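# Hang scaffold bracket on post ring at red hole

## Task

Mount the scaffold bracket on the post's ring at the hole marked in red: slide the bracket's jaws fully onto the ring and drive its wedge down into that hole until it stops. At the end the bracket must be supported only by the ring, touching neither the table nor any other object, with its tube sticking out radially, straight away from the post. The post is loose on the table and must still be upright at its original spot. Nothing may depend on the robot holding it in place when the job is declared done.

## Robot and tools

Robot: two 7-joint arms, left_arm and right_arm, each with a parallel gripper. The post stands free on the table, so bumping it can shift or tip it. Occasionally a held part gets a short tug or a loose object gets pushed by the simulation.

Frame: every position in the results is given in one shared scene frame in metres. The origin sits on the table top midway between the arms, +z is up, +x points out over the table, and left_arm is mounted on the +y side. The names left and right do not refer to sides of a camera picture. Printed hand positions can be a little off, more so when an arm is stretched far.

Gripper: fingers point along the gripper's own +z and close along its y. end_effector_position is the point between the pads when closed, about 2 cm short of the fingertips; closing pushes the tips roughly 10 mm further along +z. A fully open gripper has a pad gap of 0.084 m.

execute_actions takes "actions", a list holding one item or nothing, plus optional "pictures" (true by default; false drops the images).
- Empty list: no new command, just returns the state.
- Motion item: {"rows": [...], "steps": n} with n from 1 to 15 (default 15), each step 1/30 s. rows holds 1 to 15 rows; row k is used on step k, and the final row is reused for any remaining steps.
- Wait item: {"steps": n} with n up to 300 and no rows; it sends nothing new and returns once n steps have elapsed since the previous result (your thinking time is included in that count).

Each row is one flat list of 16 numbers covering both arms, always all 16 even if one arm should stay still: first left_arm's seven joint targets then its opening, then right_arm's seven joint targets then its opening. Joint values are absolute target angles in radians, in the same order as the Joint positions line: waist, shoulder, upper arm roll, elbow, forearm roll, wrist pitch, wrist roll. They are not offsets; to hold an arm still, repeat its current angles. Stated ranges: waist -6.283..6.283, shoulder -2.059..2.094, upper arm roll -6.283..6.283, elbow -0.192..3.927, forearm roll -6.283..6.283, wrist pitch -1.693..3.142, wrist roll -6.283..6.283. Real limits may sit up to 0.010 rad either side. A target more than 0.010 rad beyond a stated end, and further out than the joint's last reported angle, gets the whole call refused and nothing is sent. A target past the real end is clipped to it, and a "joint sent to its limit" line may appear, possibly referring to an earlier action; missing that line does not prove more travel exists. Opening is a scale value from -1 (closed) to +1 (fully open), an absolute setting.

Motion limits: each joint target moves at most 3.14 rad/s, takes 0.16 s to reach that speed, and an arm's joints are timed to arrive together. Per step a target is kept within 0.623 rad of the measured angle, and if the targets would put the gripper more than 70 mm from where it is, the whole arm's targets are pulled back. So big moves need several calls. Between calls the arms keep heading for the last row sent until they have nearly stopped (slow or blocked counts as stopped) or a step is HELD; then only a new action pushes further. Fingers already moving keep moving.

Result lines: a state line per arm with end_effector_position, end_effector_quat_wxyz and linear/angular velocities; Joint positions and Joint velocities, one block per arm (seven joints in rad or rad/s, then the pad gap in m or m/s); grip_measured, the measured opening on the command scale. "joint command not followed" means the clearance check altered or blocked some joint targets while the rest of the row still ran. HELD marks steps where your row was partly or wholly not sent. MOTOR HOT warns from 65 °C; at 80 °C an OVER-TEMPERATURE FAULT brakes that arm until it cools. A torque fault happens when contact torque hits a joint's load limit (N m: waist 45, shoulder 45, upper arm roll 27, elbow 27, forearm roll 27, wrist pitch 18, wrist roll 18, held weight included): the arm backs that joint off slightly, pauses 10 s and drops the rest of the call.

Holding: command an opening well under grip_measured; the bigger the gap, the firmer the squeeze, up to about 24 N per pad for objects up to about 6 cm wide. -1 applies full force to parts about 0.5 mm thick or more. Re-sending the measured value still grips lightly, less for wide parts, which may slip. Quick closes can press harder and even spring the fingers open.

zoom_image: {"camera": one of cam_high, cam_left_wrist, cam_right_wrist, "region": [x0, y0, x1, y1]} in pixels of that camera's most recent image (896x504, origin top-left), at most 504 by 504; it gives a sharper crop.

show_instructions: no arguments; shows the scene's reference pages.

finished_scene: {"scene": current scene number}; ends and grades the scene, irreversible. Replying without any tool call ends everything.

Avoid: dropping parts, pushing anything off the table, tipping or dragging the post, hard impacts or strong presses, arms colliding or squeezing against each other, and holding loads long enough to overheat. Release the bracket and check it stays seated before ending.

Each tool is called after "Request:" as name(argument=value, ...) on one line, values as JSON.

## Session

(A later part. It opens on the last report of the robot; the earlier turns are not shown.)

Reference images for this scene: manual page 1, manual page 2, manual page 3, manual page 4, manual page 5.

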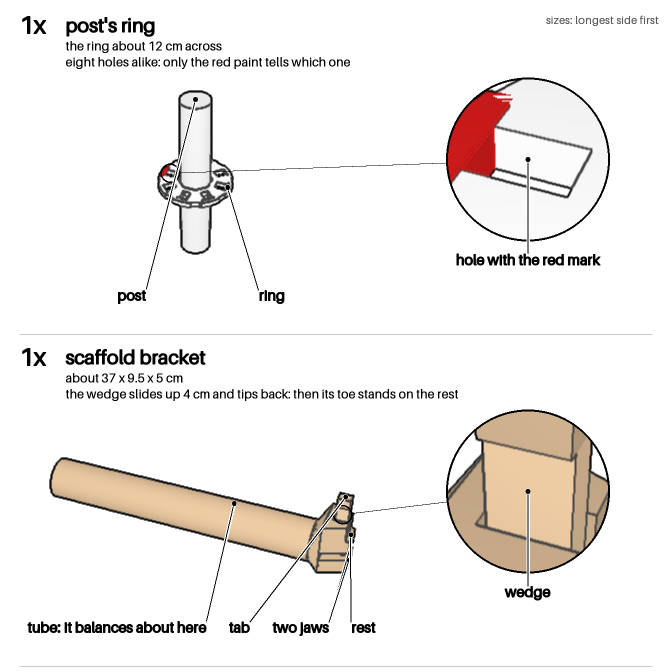

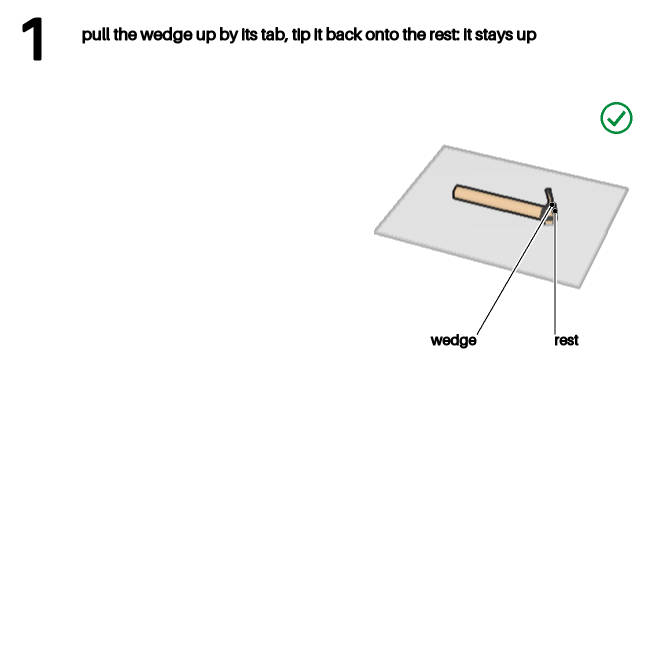

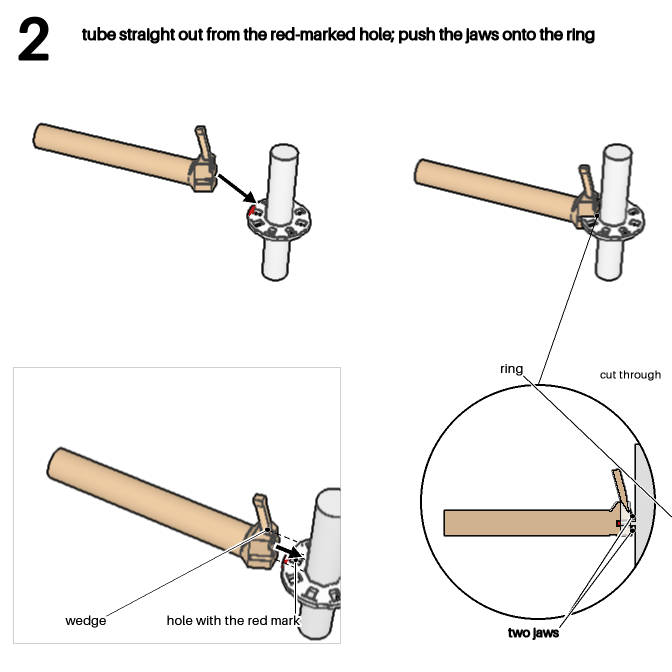

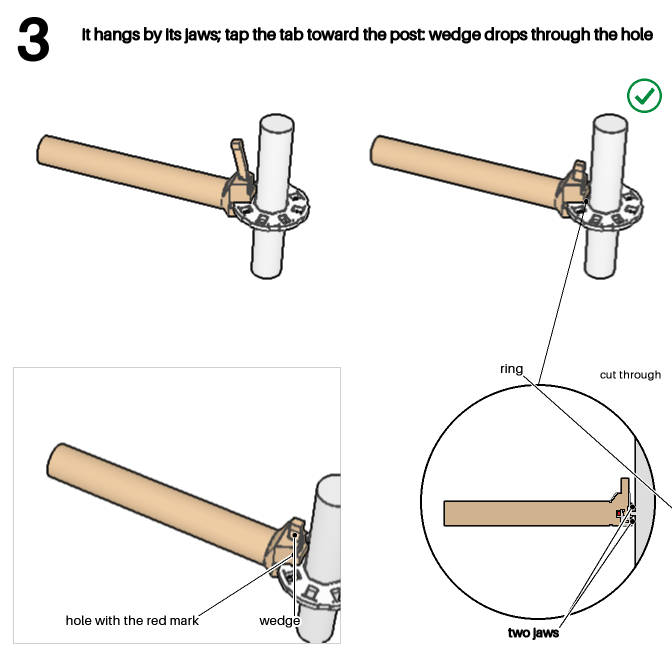

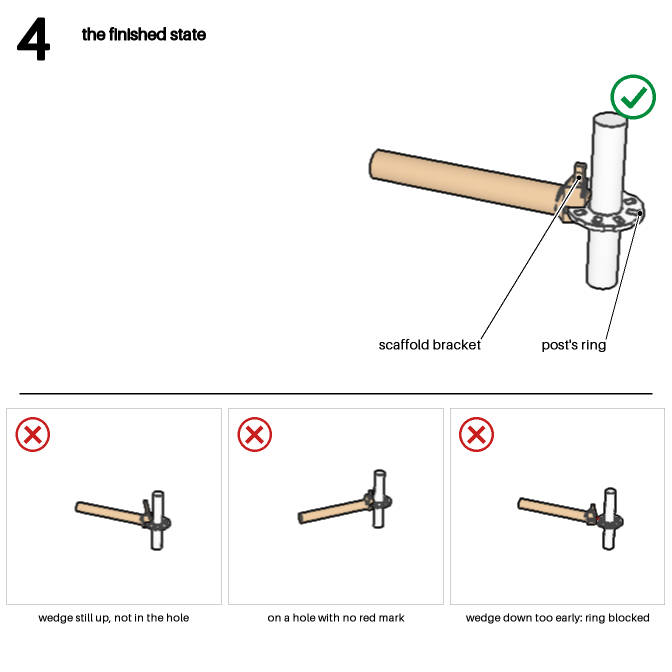

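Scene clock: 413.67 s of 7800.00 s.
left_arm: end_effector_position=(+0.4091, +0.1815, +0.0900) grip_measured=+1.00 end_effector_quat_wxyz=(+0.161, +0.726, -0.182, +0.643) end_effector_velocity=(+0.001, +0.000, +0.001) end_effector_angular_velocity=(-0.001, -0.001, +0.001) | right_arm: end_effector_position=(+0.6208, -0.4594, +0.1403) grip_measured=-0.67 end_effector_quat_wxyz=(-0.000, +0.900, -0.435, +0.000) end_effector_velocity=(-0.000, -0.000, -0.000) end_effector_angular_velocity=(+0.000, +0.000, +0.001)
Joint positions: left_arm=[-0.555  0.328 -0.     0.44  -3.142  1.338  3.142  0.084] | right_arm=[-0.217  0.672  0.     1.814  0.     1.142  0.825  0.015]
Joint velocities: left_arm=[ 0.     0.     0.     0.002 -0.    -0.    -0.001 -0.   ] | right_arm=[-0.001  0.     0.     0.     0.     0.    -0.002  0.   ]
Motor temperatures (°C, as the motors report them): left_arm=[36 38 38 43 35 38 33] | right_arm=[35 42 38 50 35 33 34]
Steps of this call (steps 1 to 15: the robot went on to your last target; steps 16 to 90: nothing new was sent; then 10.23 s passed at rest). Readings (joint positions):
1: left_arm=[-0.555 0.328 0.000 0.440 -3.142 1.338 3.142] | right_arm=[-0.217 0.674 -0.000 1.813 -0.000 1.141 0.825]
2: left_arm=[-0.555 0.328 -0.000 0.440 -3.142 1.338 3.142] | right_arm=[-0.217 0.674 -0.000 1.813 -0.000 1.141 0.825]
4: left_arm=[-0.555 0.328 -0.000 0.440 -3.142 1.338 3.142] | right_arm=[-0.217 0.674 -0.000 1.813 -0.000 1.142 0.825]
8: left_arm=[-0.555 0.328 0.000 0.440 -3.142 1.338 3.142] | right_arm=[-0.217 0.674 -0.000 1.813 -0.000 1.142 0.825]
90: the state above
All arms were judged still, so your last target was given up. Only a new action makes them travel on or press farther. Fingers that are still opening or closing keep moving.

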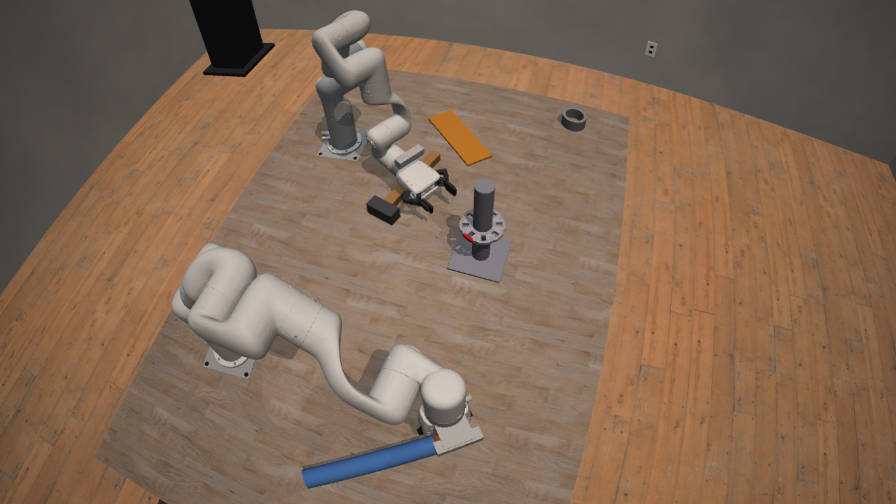

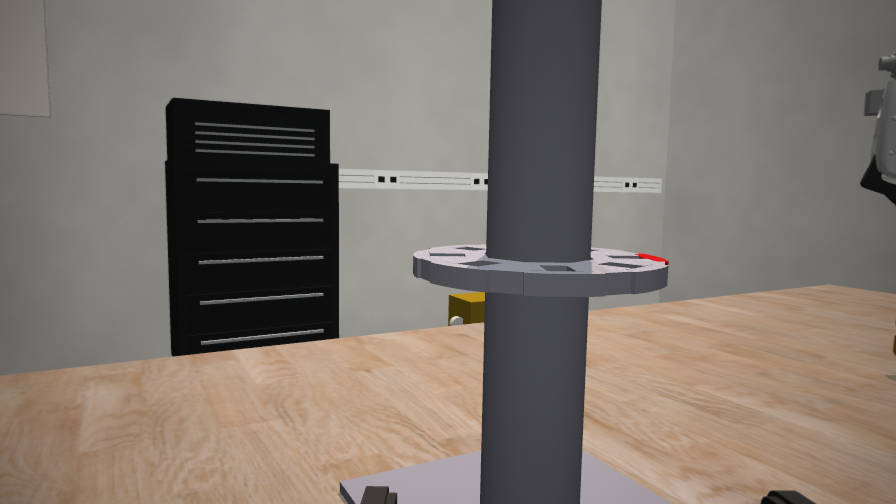

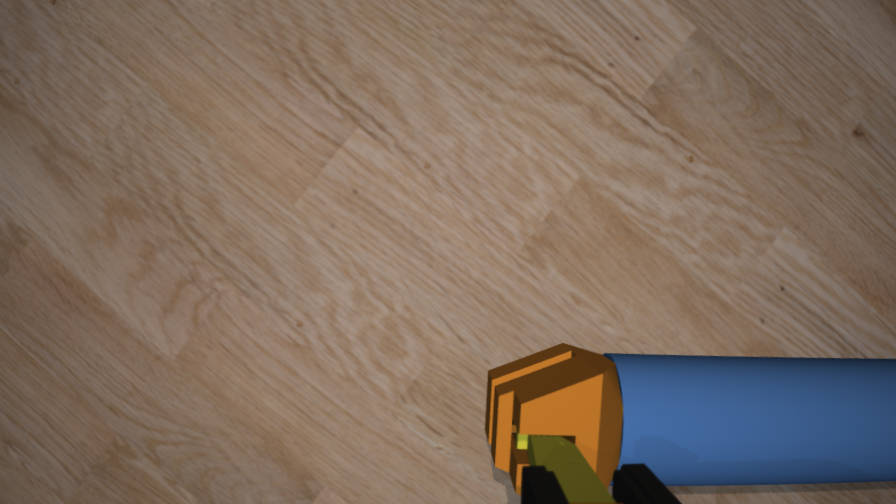

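Request:
execute_actions(actions=[{"rows":[[-0.555,0.328,0,0.44,-3.1416,1.338,3.1416,1,-0.2211,0.6609,0,1.7930,0.0094,1.1225,0.8169,-0.85],[-0.555,0.328,0,0.44,-3.1416,1.338,3.1416,1,-0.2250,0.6498,0,1.7721,0.0192,1.1031,0.8086,-0.85],[-0.555,0.328,0,0.44,-3.1416,1.338,3.1416,1,-0.2288,0.6390,0,1.7515,0.0295,1.0840,0.7999,-0.85],[-0.555,0.328,0,0.44,-3.1416,1.338,3.1416,1,-0.2326,0.6285,0,1.7314,0.0401,1.0653,0.7907,-0.85],[-0.555,0.328,0,0.44,-3.1416,1.338,3.1416,1,-0.2364,0.6182,0,1.7116,0.0511,1.0468,0.7811,-0.85],[-0.555,0.328,0,0.44,-3.1416,1.338,3.1416,1,-0.2402,0.6081,0,1.6922,0.0625,1.0286,0.7711,-0.85],[-0.555,0.328,0,0.44,-3.1416,1.338,3.1416,1,-0.2439,0.5983,0,1.6732,0.0743,1.0107,0.7606,-0.85],[-0.555,0.328,0,0.44,-3.1416,1.338,3.1416,1,-0.2476,0.5888,0,1.6546,0.0864,0.9931,0.7497,-0.85],[-0.555,0.328,0,0.44,-3.1416,1.338,3.1416,1,-0.2513,0.5795,0,1.6364,0.0990,0.9758,0.7383,-0.85],[-0.555,0.328,0,0.44,-3.1416,1.338,3.1416,1,-0.2549,0.5705,0,1.6185,0.1120,0.9588,0.7265,-0.85]],"steps":15}])

Scene clock: 482.03 s of 7800.00 s.
left_arm: end_effector_position=(+0.4091, +0.1815, +0.0900) grip_measured=+1.00 end_effector_quat_wxyz=(+0.161, +0.726, -0.182, +0.643) end_effector_velocity=(+0.000, +0.000, -0.000) end_effector_angular_velocity=(+0.000, +0.000, +0.000) | right_arm: end_effector_position=(+0.6139, -0.4656, +0.1387) grip_measured=-0.67 end_effector_quat_wxyz=(-0.055, +0.899, -0.435, +0.027) end_effector_velocity=(-0.005, -0.004, -0.006) end_effector_angular_velocity=(+0.045, -0.061, +0.001)
Joint positions: left_arm=[-0.555  0.328  0.     0.44  -3.142  1.338  3.142  0.084] | right_arm=[-0.254  0.575 -0.001  1.628  0.105  0.969  0.733  0.015]
Joint velocities: left_arm=[ 0.001  0.     0.    -0.     0.    -0.    -0.    -0.   ] | right_arm=[-0.022 -0.05   0.001 -0.114  0.073 -0.114 -0.07   0.   ]
Motor temperatures (°C, as the motors report them): left_arm=[36 38 38 43 35 38 33] | right_arm=[35 43 38 52 35 33 34]
Steps of this call (steps 1 to 90: nothing new was sent; then 64.87 s passed at rest; steps 91 to 105: all 15 steps of this action). Readings (joint positions):
91: left_arm=[-0.555 0.328 -0.000 0.440 -3.142 1.338 3.142] | right_arm=[-0.217 0.672 0.000 1.814 0.000 1.142 0.825]
92: left_arm=[-0.555 0.328 0.000 0.440 -3.142 1.338 3.142] | right_arm=[-0.218 0.670 0.000 1.811 0.002 1.138 0.823]
94: left_arm=[-0.555 0.328 0.000 0.440 -3.142 1.338 3.142] | right_arm=[-0.221 0.660 0.001 1.790 0.011 1.119 0.815]
98: left_arm=[-0.555 0.328 -0.000 0.440 -3.142 1.338 3.142] | right_arm=[-0.234 0.623 0.000 1.722 0.047 1.056 0.785]
105: the state above

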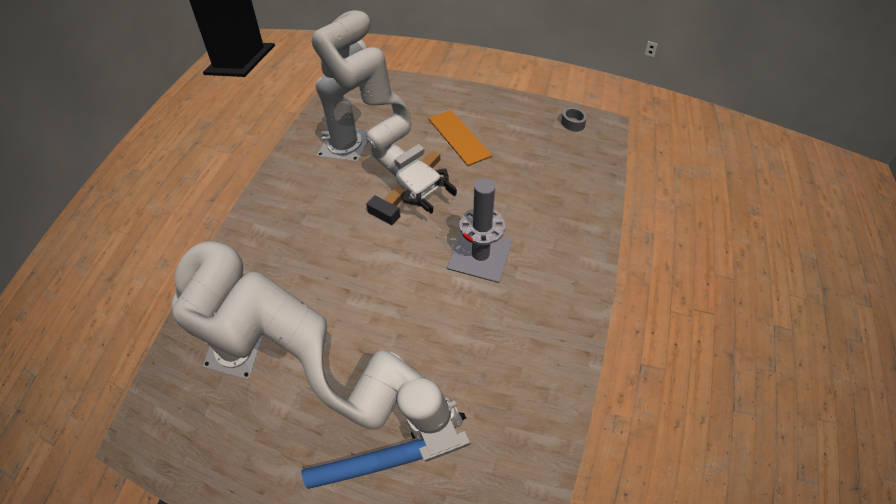

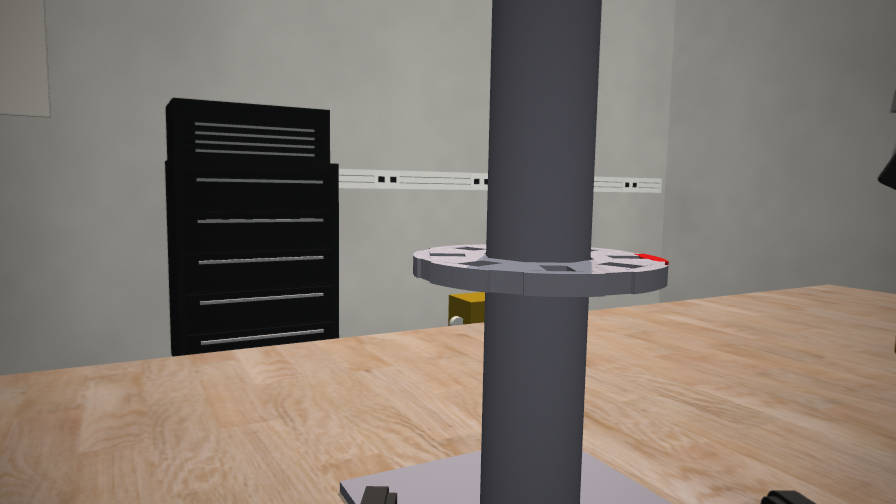

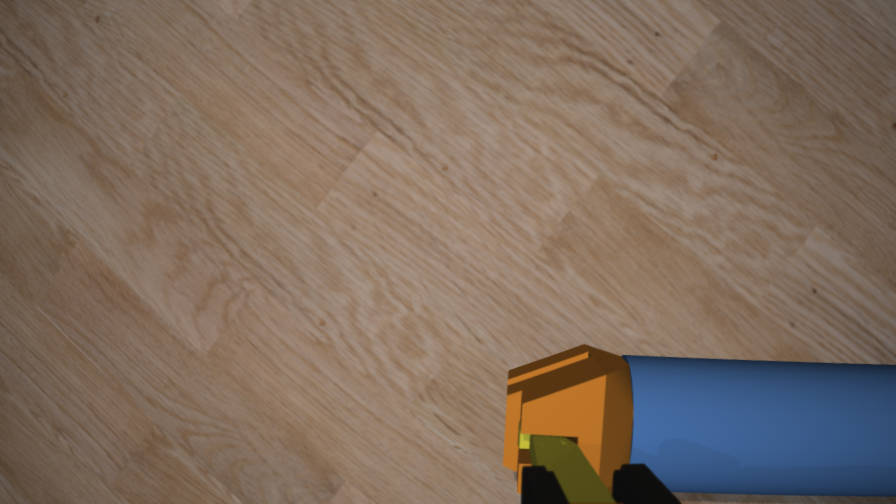

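Request:
execute_actions(actions=[{"rows":[[-0.555,0.328,0,0.44,-3.1416,1.338,3.1416,1,-0.2585,0.5618,0,1.6012,0.1255,0.9422,0.7141,-0.85],[-0.555,0.328,0,0.44,-3.1416,1.338,3.1416,1,-0.2621,0.5532,0,1.5840,0.1391,0.9256,0.7016,-0.85],[-0.555,0.328,0,0.44,-3.1416,1.338,3.1416,1,-0.2656,0.5450,0,1.5675,0.1535,0.9096,0.6883,-0.85],[-0.555,0.328,0,0.44,-3.1416,1.338,3.1416,1,-0.2691,0.5369,0,1.5510,0.1679,0.8937,0.6750,-0.85],[-0.555,0.328,0,0.44,-3.1416,1.338,3.1416,1,-0.2726,0.5293,0,1.5352,0.1830,0.8782,0.6608,-0.85],[-0.555,0.328,0,0.44,-3.1416,1.338,3.1416,1,-0.2761,0.5217,0,1.5195,0.1982,0.8628,0.6466,-0.85],[-0.555,0.328,0,0.44,-3.1416,1.338,3.1416,1,-0.2795,0.5145,0,1.5045,0.2141,0.8480,0.6315,-0.85],[-0.555,0.328,0,0.44,-3.1416,1.338,3.1416,1,-0.2829,0.5074,0,1.4896,0.2300,0.8332,0.6165,-0.85],[-0.555,0.328,0,0.44,-3.1416,1.338,3.1416,1,-0.2863,0.5008,0,1.4754,0.2467,0.8190,0.6005,-0.85],[-0.555,0.328,0,0.44,-3.1416,1.338,3.1416,1,-0.2896,0.4942,0,1.4612,0.2635,0.8047,0.5846,-0.85]],"steps":15}])

Request:
execute_actions(actions=[])

Scene clock: 502.40 s of 7800.00 s.
left_arm: end_effector_position=(+0.4091, +0.1815, +0.0900) grip_measured=+1.00 end_effector_quat_wxyz=(+0.161, +0.726, -0.182, +0.643) end_effector_velocity=(-0.000, -0.000, -0.000) end_effector_angular_velocity=(-0.000, +0.001, -0.000) | right_arm: end_effector_position=(+0.6072, -0.4705, +0.1377) grip_measured=-0.67 end_effector_quat_wxyz=(-0.114, +0.893, -0.432, +0.055) end_effector_velocity=(-0.003, -0.002, -0.002) end_effector_angular_velocity=(+0.042, -0.063, +0.002)
Joint positions: left_arm=[-0.555  0.328  0.     0.44  -3.142  1.338  3.142  0.084] | right_arm=[-0.288  0.497 -0.     1.469  0.255  0.812  0.593  0.015]
Joint velocities: left_arm=[-0.001  0.    -0.    -0.001 -0.     0.    -0.001  0.   ] | right_arm=[-0.016 -0.038  0.002 -0.087  0.095 -0.091 -0.093  0.   ]
Motor temperatures (°C, as the motors report them): left_arm=[36 38 38 43 35 38 33] | right_arm=[35 43 38 52 35 33 34]
Steps of this call (steps 1 to 15: the robot went on to your last target; steps 16 to 90: nothing new was sent; then 16.87 s passed at rest; steps 91 to 105: all 15 steps of this action). Readings (joint positions):
91: left_arm=[-0.555 0.328 -0.000 0.440 -3.142 1.338 3.142] | right_arm=[-0.255 0.570 0.000 1.618 0.112 0.959 0.726]
92: left_arm=[-0.555 0.328 -0.000 0.440 -3.142 1.338 3.142] | right_arm=[-0.255 0.569 0.000 1.615 0.115 0.955 0.724]
94: left_arm=[-0.555 0.328 -0.000 0.440 -3.142 1.338 3.142] | right_arm=[-0.259 0.560 0.000 1.597 0.129 0.938 0.711]
98: left_arm=[-0.555 0.328 -0.000 0.440 -3.142 1.338 3.142] | right_arm=[-0.271 0.533 -0.000 1.542 0.178 0.885 0.666]
105: the state above

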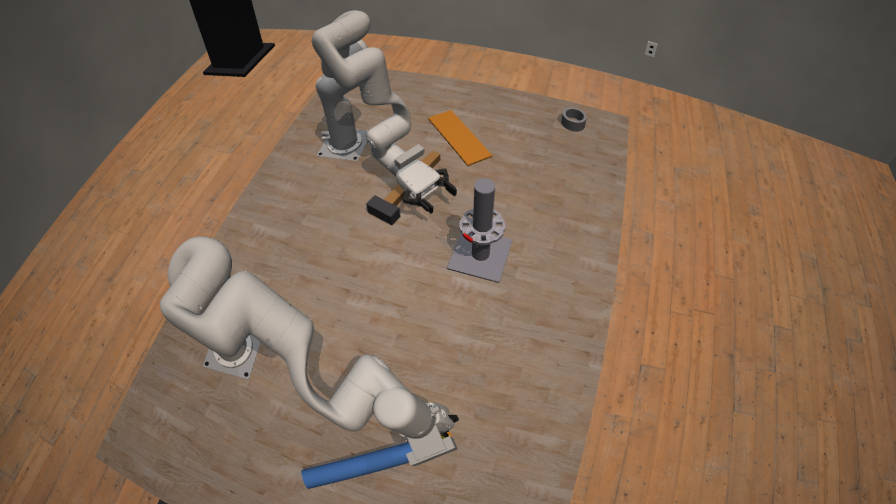

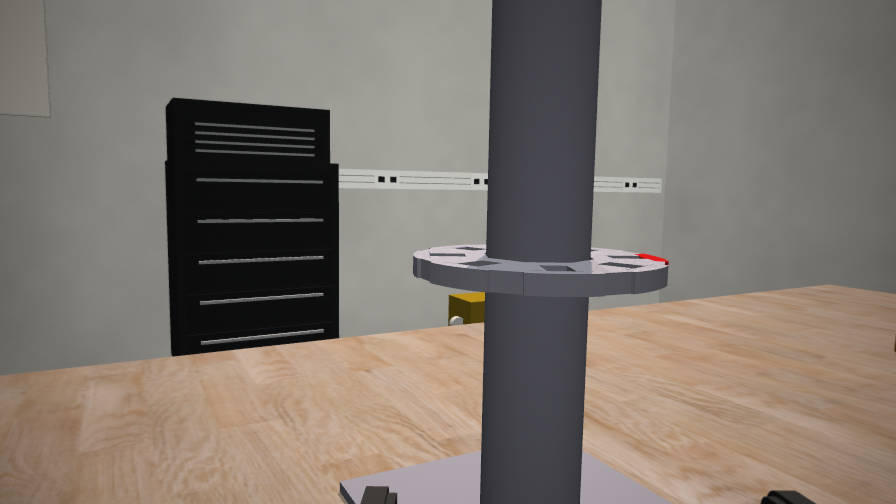

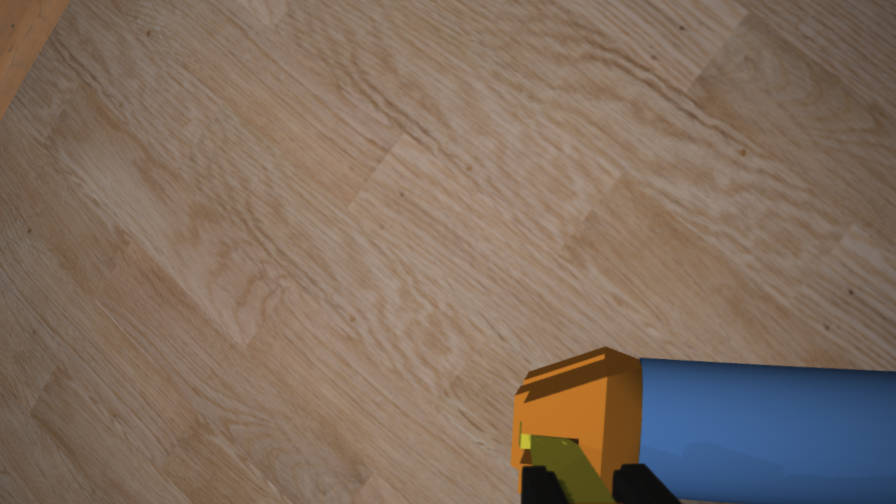

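Scene clock: 502.40 s of 7800.00 s.
left_arm: end_effector_position=(+0.4091, +0.1815, +0.0900) grip_measured=+1.00 end_effector_quat_wxyz=(+0.161, +0.726, -0.182, +0.643) end_effector_velocity=(-0.000, -0.000, -0.000) end_effector_angular_velocity=(-0.000, +0.001, -0.000) | right_arm: end_effector_position=(+0.6072, -0.4705, +0.1377) grip_measured=-0.67 end_effector_quat_wxyz=(-0.114, +0.893, -0.432, +0.055) end_effector_velocity=(-0.003, -0.002, -0.002) end_effector_angular_velocity=(+0.042, -0.063, +0.002)
Joint positions: left_arm=[-0.555  0.328  0.     0.44  -3.142  1.338  3.142  0.084] | right_arm=[-0.288  0.497 -0.     1.469  0.255  0.812  0.593  0.015]
Joint velocities: left_arm=[-0.001  0.    -0.    -0.001 -0.     0.    -0.001  0.   ] | right_arm=[-0.016 -0.038  0.002 -0.087  0.095 -0.091 -0.093  0.   ]
Motor temperatures (°C, as the motors report them): left_arm=[36 38 38 43 35 38 33] | right_arm=[35 43 38 52 35 33 34]

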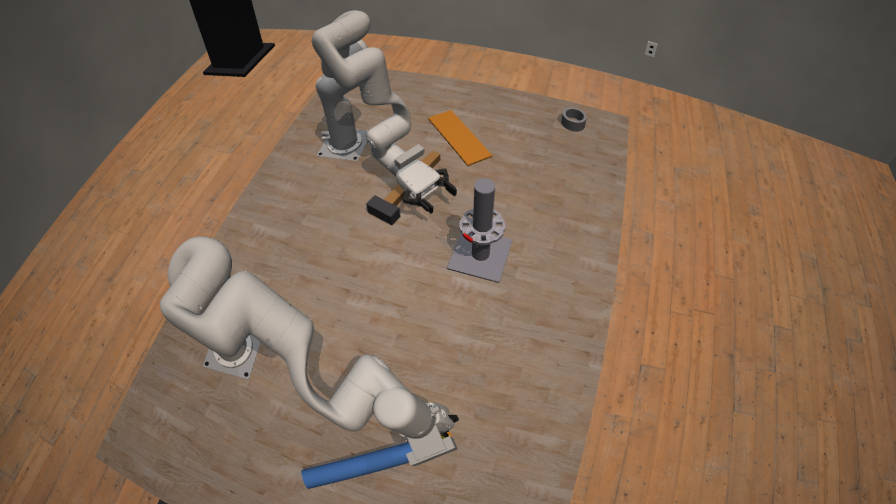

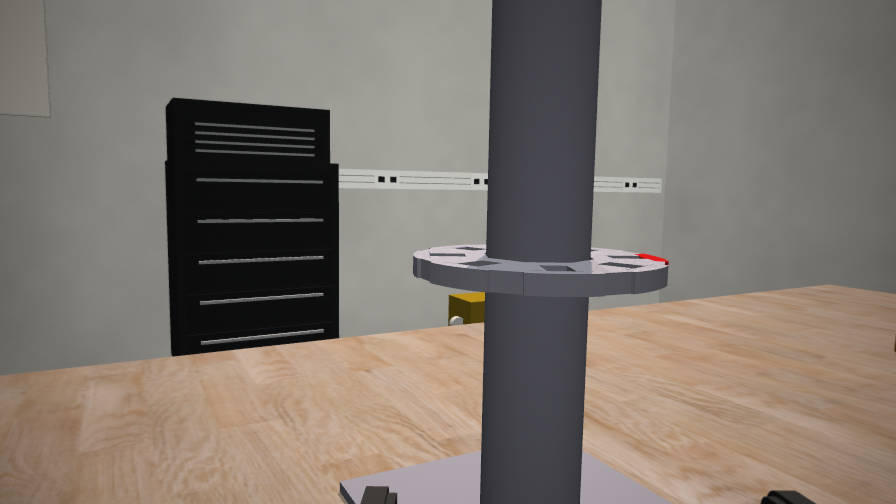

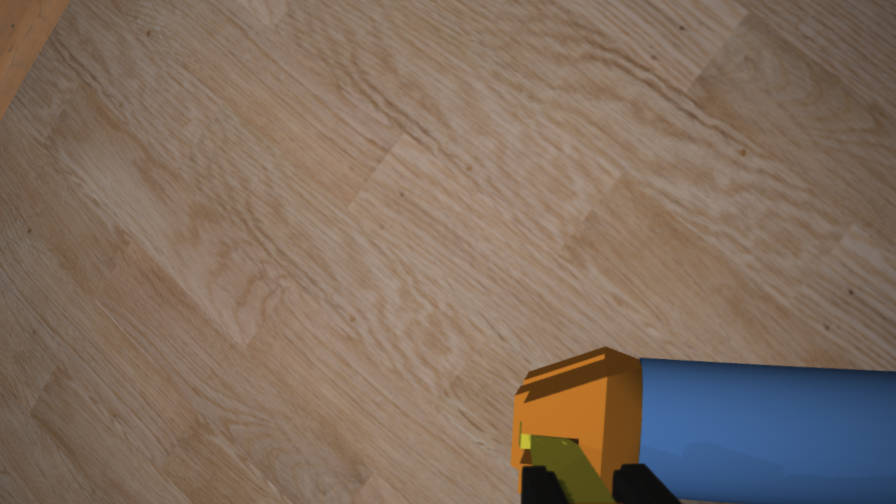

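Request:
execute_actions(actions=[{"rows":[[-0.555,0.328,0,0.44,-3.1416,1.338,3.1416,1,-0.2896,0.4957,0,1.4602,0.2635,0.8025,0.5846,-0.85],[-0.555,0.328,0,0.44,-3.1416,1.338,3.1416,1,-0.2896,0.4972,0,1.4592,0.2635,0.8002,0.5846,-0.85],[-0.555,0.328,0,0.44,-3.1416,1.338,3.1416,1,-0.2896,0.4972,0,1.4592,0.2635,0.8002,0.5846,-0.85],[-0.555,0.328,0,0.44,-3.1416,1.338,3.1416,1,-0.2896,0.4972,0,1.4592,0.2635,0.8002,0.5846,-0.8],[-0.555,0.328,0,0.44,-3.1416,1.338,3.1416,1,-0.2896,0.4972,0,1.4592,0.2635,0.8002,0.5846,-0.75],[-0.555,0.328,0,0.44,-3.1416,1.338,3.1416,1,-0.2896,0.4972,0,1.4592,0.2635,0.8002,0.5846,-0.7],[-0.555,0.328,0,0.44,-3.1416,1.338,3.1416,1,-0.2896,0.4972,0,1.4592,0.2635,0.8002,0.5846,-0.66],[-0.555,0.328,0,0.44,-3.1416,1.338,3.1416,1,-0.2896,0.4972,0,1.4592,0.2635,0.8002,0.5846,-0.62],[-0.555,0.328,0,0.44,-3.1416,1.338,3.1416,1,-0.2896,0.4972,0,1.4592,0.2635,0.8002,0.5846,-0.58],[-0.555,0.328,0,0.44,-3.1416,1.338,3.1416,1,-0.2896,0.4972,0,1.4592,0.2635,0.8002,0.5846,-0.54],[-0.555,0.328,0,0.44,-3.1416,1.338,3.1416,1,-0.2896,0.4972,0,1.4592,0.2635,0.8002,0.5846,-0.48],[-0.555,0.328,0,0.44,-3.1416,1.338,3.1416,1,-0.2896,0.4972,0,1.4592,0.2635,0.8002,0.5846,-0.4],[-0.555,0.328,0,0.44,-3.1416,1.338,3.1416,1,-0.2896,0.4972,0,1.4592,0.2635,0.8002,0.5846,-0.25],[-0.555,0.328,0,0.44,-3.1416,1.338,3.1416,1,-0.2896,0.4972,0,1.4592,0.2635,0.8002,0.5846,0.0],[-0.555,0.328,0,0.44,-3.1416,1.338,3.1416,1,-0.2896,0.4972,0,1.4592,0.2635,0.8002,0.5846,0.3]],"steps":15}])

Scene clock: 527.90 s of 7800.00 s.
left_arm: end_effector_position=(+0.4091, +0.1815, +0.0900) grip_measured=+1.00 end_effector_quat_wxyz=(+0.161, +0.726, -0.182, +0.643) end_effector_velocity=(+0.000, -0.000, +0.000) end_effector_angular_velocity=(-0.002, -0.001, -0.000) | right_arm: end_effector_position=(+0.6080, -0.4717, +0.1378) grip_measured=-0.06 end_effector_quat_wxyz=(-0.117, +0.892, -0.432, +0.059) end_effector_velocity=(-0.015, +0.007, -0.029) end_effector_angular_velocity=(+0.013, +0.061, +0.007)
Joint positions: left_arm=[-0.555  0.328 -0.     0.44  -3.142  1.338  3.142  0.084] | right_arm=[-0.29   0.495 -0.     1.462  0.264  0.799  0.584  0.041]
Joint velocities: left_arm=[ 0.    -0.    -0.001  0.001 -0.    -0.    -0.001  0.   ] | right_arm=[ 0.002  0.024  0.005 -0.03  -0.     0.008  0.002  0.201]
Motor temperatures (°C, as the motors report them): left_arm=[36 38 38 43 35 38 33] | right_arm=[35 43 38 52 35 34 34]
Steps of this call (steps 1 to 15: the robot went on to your last target; steps 16 to 90: nothing new was sent; then 22.00 s passed at rest; steps 91 to 105: all 15 steps of this action). Readings (joint positions):
91: left_arm=[-0.555 0.328 0.000 0.440 -3.142 1.338 3.142] | right_arm=[-0.290 0.494 0.000 1.461 0.264 0.805 0.585]
92: left_arm=[-0.555 0.328 -0.000 0.440 -3.142 1.338 3.142] | right_arm=[-0.290 0.494 -0.000 1.461 0.263 0.804 0.585]
94: left_arm=[-0.555 0.328 0.000 0.440 -3.142 1.338 3.142] | right_arm=[-0.290 0.496 0.000 1.460 0.264 0.802 0.585]
98: left_arm=[-0.555 0.328 -0.000 0.440 -3.142 1.338 3.142] | right_arm=[-0.290 0.497 -0.000 1.459 0.263 0.801 0.585]
105: the state above

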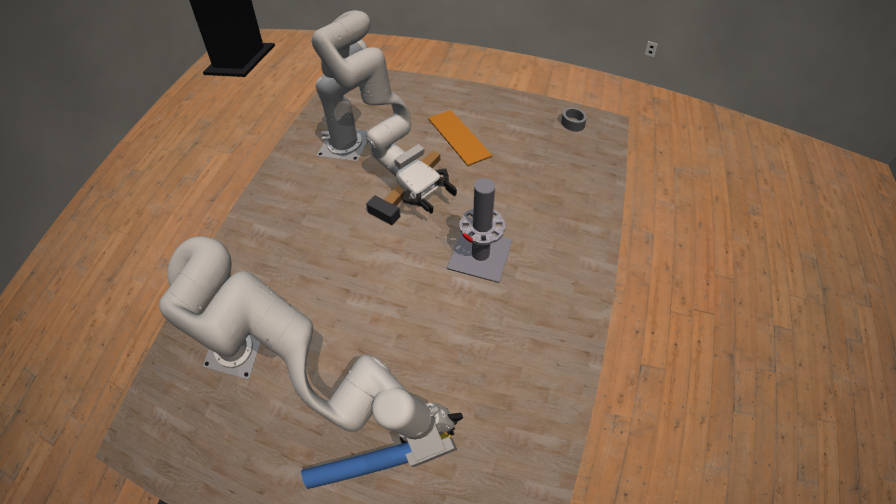

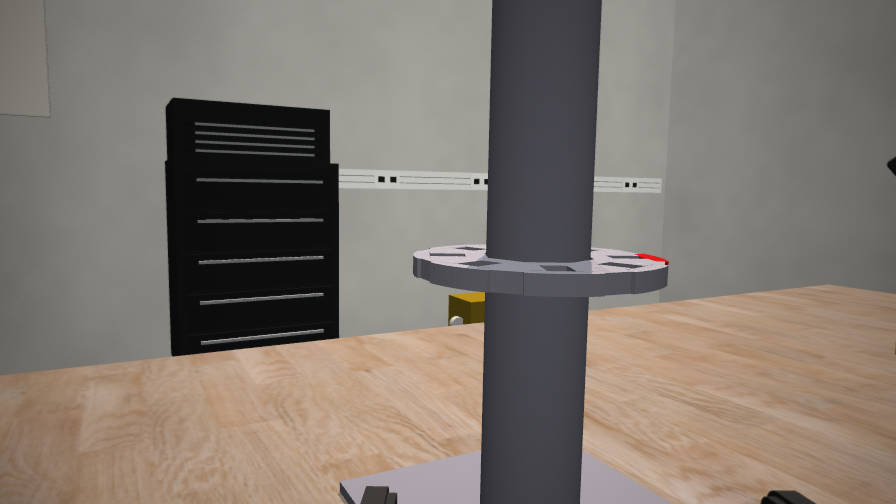

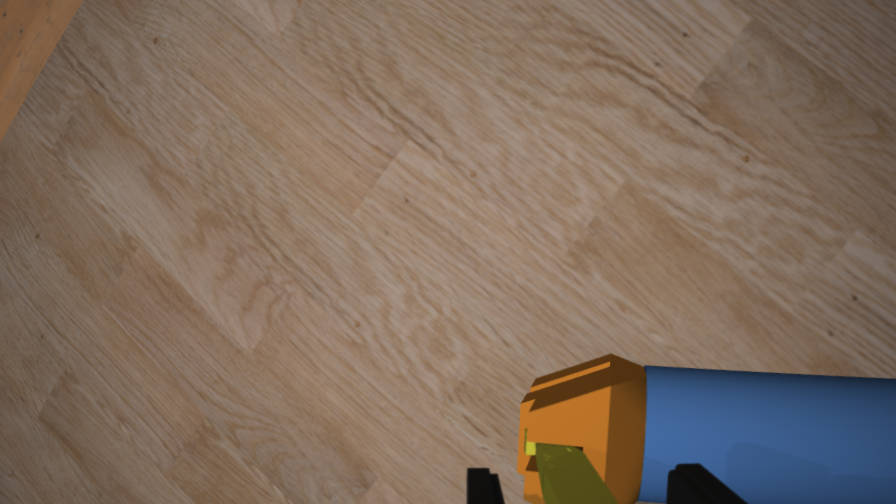

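Request:
execute_actions(actions=[{"rows":[[-0.555,0.328,0,0.44,-3.1416,1.338,3.1416,1,-0.2901,0.4915,0,1.4654,0.2610,0.8117,0.5883,1],[-0.555,0.328,0,0.44,-3.1416,1.338,3.1416,1,-0.2907,0.4858,0,1.4716,0.2586,0.8232,0.5921,1],[-0.555,0.328,0,0.44,-3.1416,1.338,3.1416,1,-0.2912,0.4800,0,1.4777,0.2561,0.8347,0.5958,1],[-0.555,0.328,0,0.44,-3.1416,1.338,3.1416,1,-0.2918,0.4743,0,1.4839,0.2537,0.8462,0.5995,1],[-0.555,0.328,0,0.44,-3.1416,1.338,3.1416,1,-0.2923,0.4686,0,1.4901,0.2512,0.8577,0.6032,1],[-0.555,0.328,0,0.44,-3.1416,1.338,3.1416,1,-0.2928,0.4629,0,1.4963,0.2488,0.8692,0.6070,1],[-0.555,0.328,0,0.44,-3.1416,1.338,3.1416,1,-0.2934,0.4572,0,1.5025,0.2463,0.8807,0.6107,1],[-0.555,0.328,0,0.44,-3.1416,1.338,3.1416,1,-0.2939,0.4514,0,1.5086,0.2439,0.8922,0.6144,1],[-0.555,0.328,0,0.44,-3.1416,1.338,3.1416,1,-0.2945,0.4457,0,1.5148,0.2414,0.9037,0.6182,1],[-0.555,0.328,0,0.44,-3.1416,1.338,3.1416,1,-0.2950,0.4400,0,1.5210,0.2390,0.9152,0.6219,1],[-0.555,0.328,0,0.44,-3.1416,1.338,3.1416,1,-0.2970,0.4350,0,1.5220,0.2310,0.9250,0.5800,1],[-0.555,0.328,0,0.44,-3.1416,1.338,3.1416,1,-0.3000,0.4300,0,1.5210,0.2200,0.9370,0.5100,1],[-0.555,0.328,0,0.44,-3.1416,1.338,3.1416,1,-0.3035,0.4250,0,1.5190,0.2070,0.9490,0.4300,1],[-0.555,0.328,0,0.44,-3.1416,1.338,3.1416,1,-0.3070,0.4200,0,1.5170,0.1940,0.9610,0.3500,1],[-0.555,0.328,0,0.44,-3.1416,1.338,3.1416,1,-0.3595,0.3484,0,1.4876,0,1.1392,-0.8883,1]],"steps":15}], pictures=false)

Request:
execute_actions(actions=[{"steps":30}])

Scene clock: 569.67 s of 7800.00 s.
left_arm: end_effector_position=(+0.4091, +0.1815, +0.0900) grip_measured=+1.00 end_effector_quat_wxyz=(+0.161, +0.726, -0.182, +0.643) end_effector_velocity=(-0.001, -0.000, -0.000) end_effector_angular_velocity=(+0.000, +0.001, -0.001) | right_arm: end_effector_position=(+0.6039, -0.4742, +0.1864) grip_measured=+1.00 end_effector_quat_wxyz=(-0.108, +0.911, -0.394, +0.060) end_effector_velocity=(-0.065, -0.048, +0.040) end_effector_angular_velocity=(-0.401, -0.017, +1.376)
Joint positions: left_arm=[-0.555  0.328  0.     0.44  -3.142  1.338  3.142  0.084] | right_arm=[-0.298  0.435  0.     1.519  0.226  0.925  0.538  0.084]
Joint velocities: left_arm=[-0.     0.    -0.001 -0.001  0.     0.     0.    -0.   ] | right_arm=[-0.06  -0.118  0.002  0.012 -0.231  0.291 -1.308 -0.   ]
Motor temperatures (°C, as the motors report them): left_arm=[36 38 38 43 35 38 33] | right_arm=[35 42 38 49 35 33 34]
Steps of this call (steps 1 to 15: the robot went on to your last target; steps 16 to 90: nothing new was sent; then 38.27 s passed at rest; steps 91 to 105: all 15 steps of this action). Readings (joint positions):
91: left_arm=[-0.555 0.328 0.000 0.440 -3.142 1.338 3.142] | right_arm=[-0.290 0.497 0.000 1.459 0.263 0.800 0.585]
92: left_arm=[-0.555 0.328 -0.000 0.440 -3.142 1.338 3.142] | right_arm=[-0.290 0.497 0.000 1.460 0.263 0.803 0.586]
94: left_arm=[-0.555 0.328 -0.000 0.440 -3.142 1.338 3.142] | right_arm=[-0.290 0.491 0.000 1.466 0.260 0.816 0.590]
98: left_arm=[-0.555 0.328 -0.000 0.440 -3.142 1.338 3.142] | right_arm=[-0.292 0.470 -0.000 1.489 0.252 0.854 0.602]
105: the state above

Scene clock: 570.67 s of 7800.00 s.
left_arm: end_effector_position=(+0.4091, +0.1815, +0.0900) grip_measured=+1.00 end_effector_quat_wxyz=(+0.161, +0.726, -0.182, +0.643) end_effector_velocity=(+0.000, +0.001, -0.000) end_effector_angular_velocity=(+0.001, -0.000, +0.001) | right_arm: end_effector_position=(+0.5348, -0.5339, +0.2001) grip_measured=+1.00 end_effector_quat_wxyz=(-0.000, +0.944, +0.329, -0.000) end_effector_velocity=(-0.000, -0.001, +0.000) end_effector_angular_velocity=(-0.002, +0.000, +0.008)
Joint positions: left_arm=[-0.555  0.328  0.     0.44  -3.142  1.338  3.142  0.084] | right_arm=[-0.359  0.348  0.     1.488  0.     1.139 -0.888  0.084]
Joint velocities: left_arm=[ 0.001  0.     0.001 -0.     0.     0.     0.001  0.   ] | right_arm=[-0.    -0.001 -0.001 -0.    -0.001  0.    -0.009  0.   ]
Motor temperatures (°C, as the motors report them): left_arm=[36 38 38 43 35 38 33] | right_arm=[35 42 38 49 35 33 34]
Steps of this call (steps 1 to 30: the robot went on to your last target). Readings (joint positions):
1: left_arm=[-0.555 0.328 -0.000 0.440 -3.142 1.338 3.142] | right_arm=[-0.301 0.430 0.001 1.519 0.216 0.936 0.487]
2: left_arm=[-0.555 0.328 -0.000 0.440 -3.142 1.338 3.142] | right_arm=[-0.304 0.425 0.001 1.517 0.202 0.951 0.420]
4: left_arm=[-0.555 0.328 0.000 0.440 -3.142 1.338 3.142] | right_arm=[-0.317 0.407 0.002 1.510 0.153 0.998 0.253]
8: left_arm=[-0.555 0.328 -0.000 0.440 -3.142 1.338 3.142] | right_arm=[-0.347 0.367 -0.003 1.497 0.053 1.089 -0.128]
30: the state above

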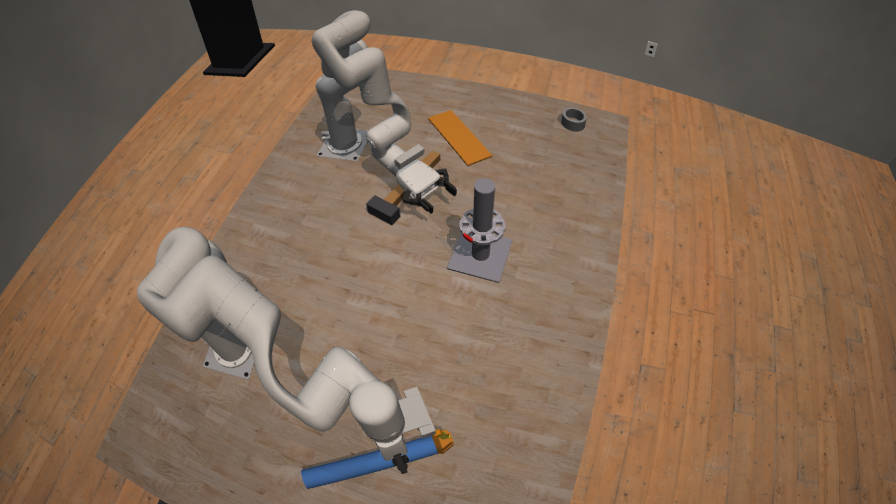

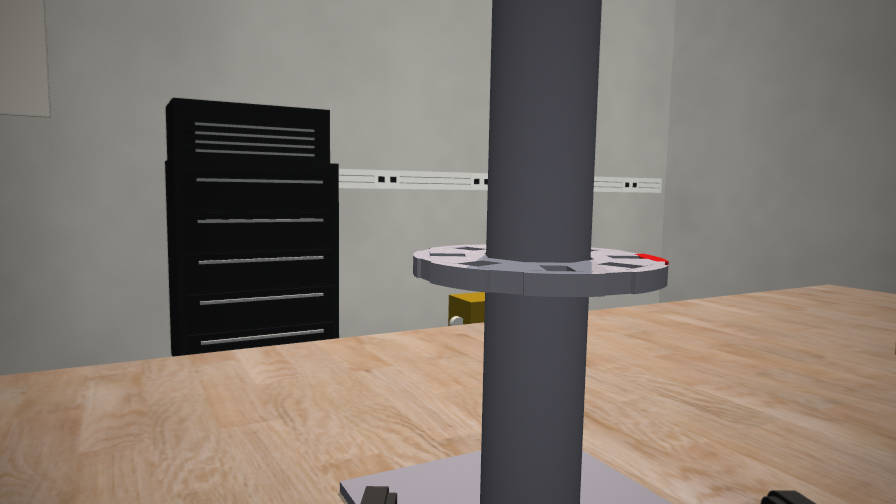

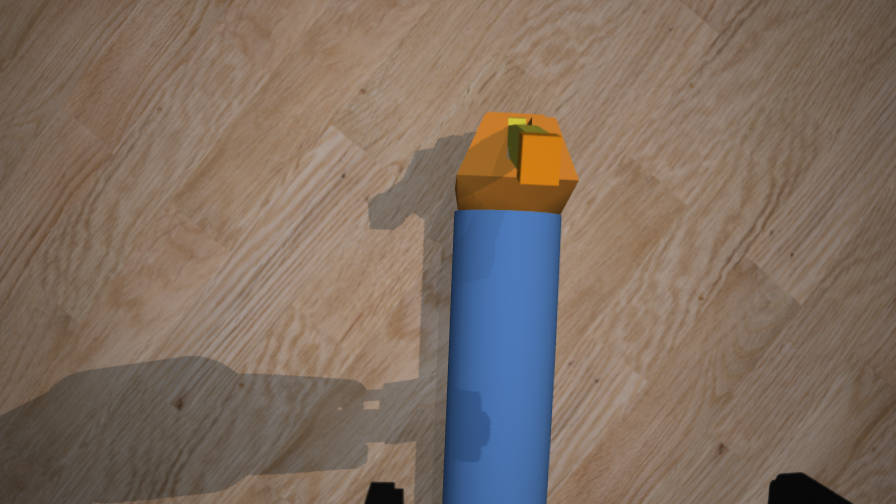

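Request:
execute_actions(actions=[{"rows":[[-0.555,0.328,0,0.44,-3.1416,1.338,3.1416,1,0.5349,0.6558,0,2.1022,0,1.4464,-0.3337,1]],"steps":15}], pictures=false)

Request:
execute_actions(actions=[{"steps":45}])

Scene clock: 600.53 s of 7800.00 s.
left_arm: end_effector_position=(+0.4091, +0.1815, +0.0900) grip_measured=+1.00 end_effector_quat_wxyz=(+0.161, +0.726, -0.182, +0.643) end_effector_velocity=(+0.000, +0.001, -0.000) end_effector_angular_velocity=(+0.000, +0.001, +0.002) | right_arm: end_effector_position=(+0.5834, -0.3551, +0.2230) grip_measured=+1.00 end_effector_quat_wxyz=(-0.000, +0.930, +0.368, +0.000) end_effector_velocity=(+0.018, +0.440, +0.038) end_effector_angular_velocity=(+0.001, +0.000, +0.317)
Joint positions: left_arm=[-0.555  0.328 -0.     0.44  -3.142  1.338  3.142  0.084] | right_arm=[-0.05   0.475  0.001  1.741  0.     1.265 -0.66   0.084]
Joint velocities: left_arm=[ 0.001 -0.     0.001 -0.001 -0.    -0.    -0.    -0.   ] | right_arm=[ 0.718  0.222  0.001  0.444 -0.     0.223  0.403 -0.   ]
Motor temperatures (°C, as the motors report them): left_arm=[36 38 38 43 35 38 33] | right_arm=[35 41 38 49 35 33 34]
Steps of this call (steps 1 to 15: the robot went on to your last target; steps 16 to 90: nothing new was sent; then 26.37 s passed at rest; steps 91 to 105: all 15 steps of this action). Readings (joint positions):
91: left_arm=[-0.555 0.328 0.000 0.440 -3.142 1.338 3.142] | right_arm=[-0.359 0.348 -0.000 1.488 -0.000 1.139 -0.888]
92: left_arm=[-0.555 0.328 -0.000 0.440 -3.142 1.338 3.142] | right_arm=[-0.356 0.350 -0.001 1.492 -0.000 1.142 -0.884]
94: left_arm=[-0.555 0.328 0.000 0.440 -3.142 1.338 3.142] | right_arm=[-0.323 0.369 -0.010 1.529 -0.001 1.161 -0.849]
98: left_arm=[-0.555 0.328 0.000 0.440 -3.142 1.338 3.142] | right_arm=[-0.219 0.414 0.001 1.620 0.000 1.205 -0.769]
105: the state above

Scene clock: 602.03 s of 7800.00 s.
left_arm: end_effector_position=(+0.4091, +0.1815, +0.0900) grip_measured=+1.00 end_effector_quat_wxyz=(+0.161, +0.726, -0.182, +0.643) end_effector_velocity=(+0.000, -0.000, +0.000) end_effector_angular_velocity=(-0.001, -0.001, -0.000) | right_arm: end_effector_position=(+0.4828, -0.0069, +0.2501) grip_measured=+1.00 end_effector_quat_wxyz=(+0.000, +0.875, +0.484, +0.000) end_effector_velocity=(-0.001, +0.001, +0.000) end_effector_angular_velocity=(-0.000, -0.001, +0.003)
Joint positions: left_arm=[-0.555  0.328 -0.     0.44  -3.142  1.338  3.142  0.084] | right_arm=[ 0.535  0.656 -0.     2.102 -0.     1.446 -0.334  0.084]
Joint velocities: left_arm=[ 0.001  0.    -0.001  0.001  0.    -0.    -0.     0.   ] | right_arm=[ 0.002  0.     0.001  0.    -0.001 -0.    -0.001 -0.   ]
Motor temperatures (°C, as the motors report them): left_arm=[36 38 38 43 35 38 33] | right_arm=[35 41 38 49 35 33 34]
Steps of this call (steps 1 to 45: the robot went on to your last target). Readings (joint positions):
1: left_arm=[-0.555 0.328 -0.000 0.440 -3.142 1.338 3.142] | right_arm=[-0.026 0.483 0.001 1.755 0.000 1.273 -0.647]
2: left_arm=[-0.555 0.328 0.000 0.440 -3.142 1.338 3.142] | right_arm=[-0.003 0.490 0.001 1.770 0.000 1.280 -0.634]
4: left_arm=[-0.555 0.328 -0.000 0.440 -3.142 1.338 3.142] | right_arm=[0.045 0.504 0.001 1.799 0.000 1.295 -0.607]
8: left_arm=[-0.555 0.328 0.000 0.440 -3.142 1.338 3.142] | right_arm=[0.139 0.534 0.001 1.858 0.000 1.324 -0.555]
45: the state above
All arms were judged still, so your last target was given up. Only a new action makes them travel on or press farther. Fingers that are still opening or closing keep moving.

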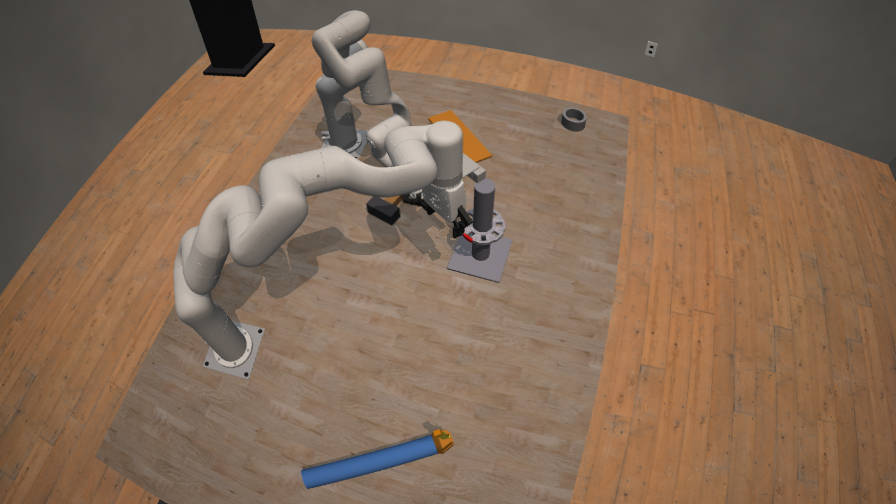

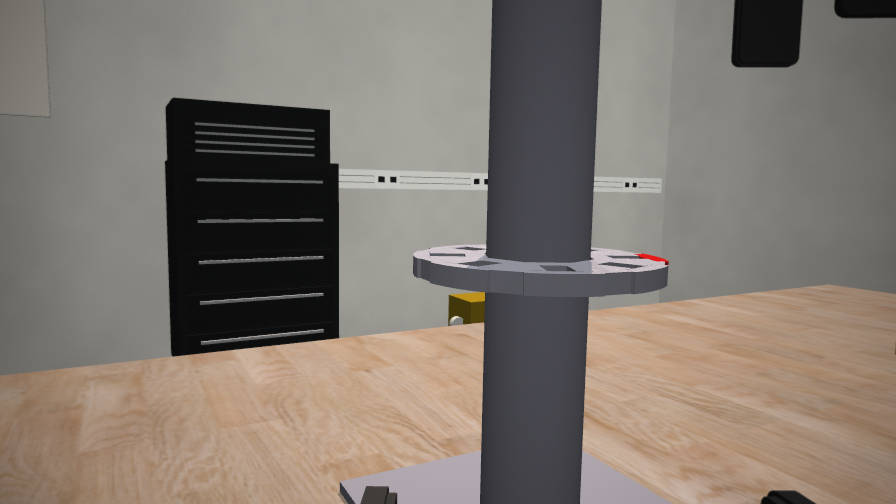

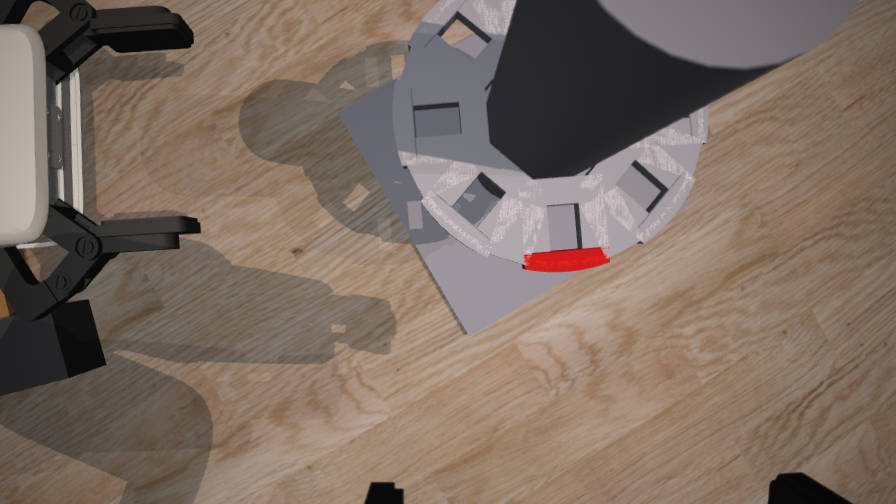

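Request:
zoom_image(camera="cam_right_wrist", region=[380, 0, 730, 290])

Region (380, 0, 730, 290) of cam_right_wrist's 896x504 image, scaled by 1.440, with more detail than that image has; it fills the top 418 rows of this view, and the rest is white.

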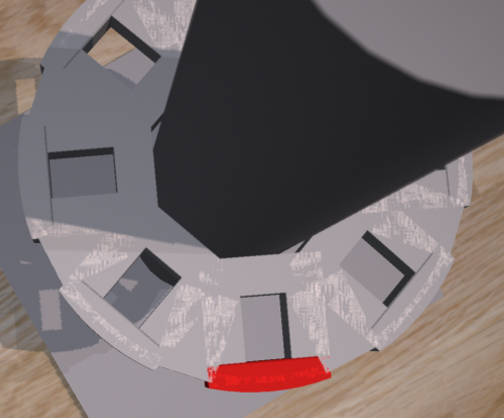

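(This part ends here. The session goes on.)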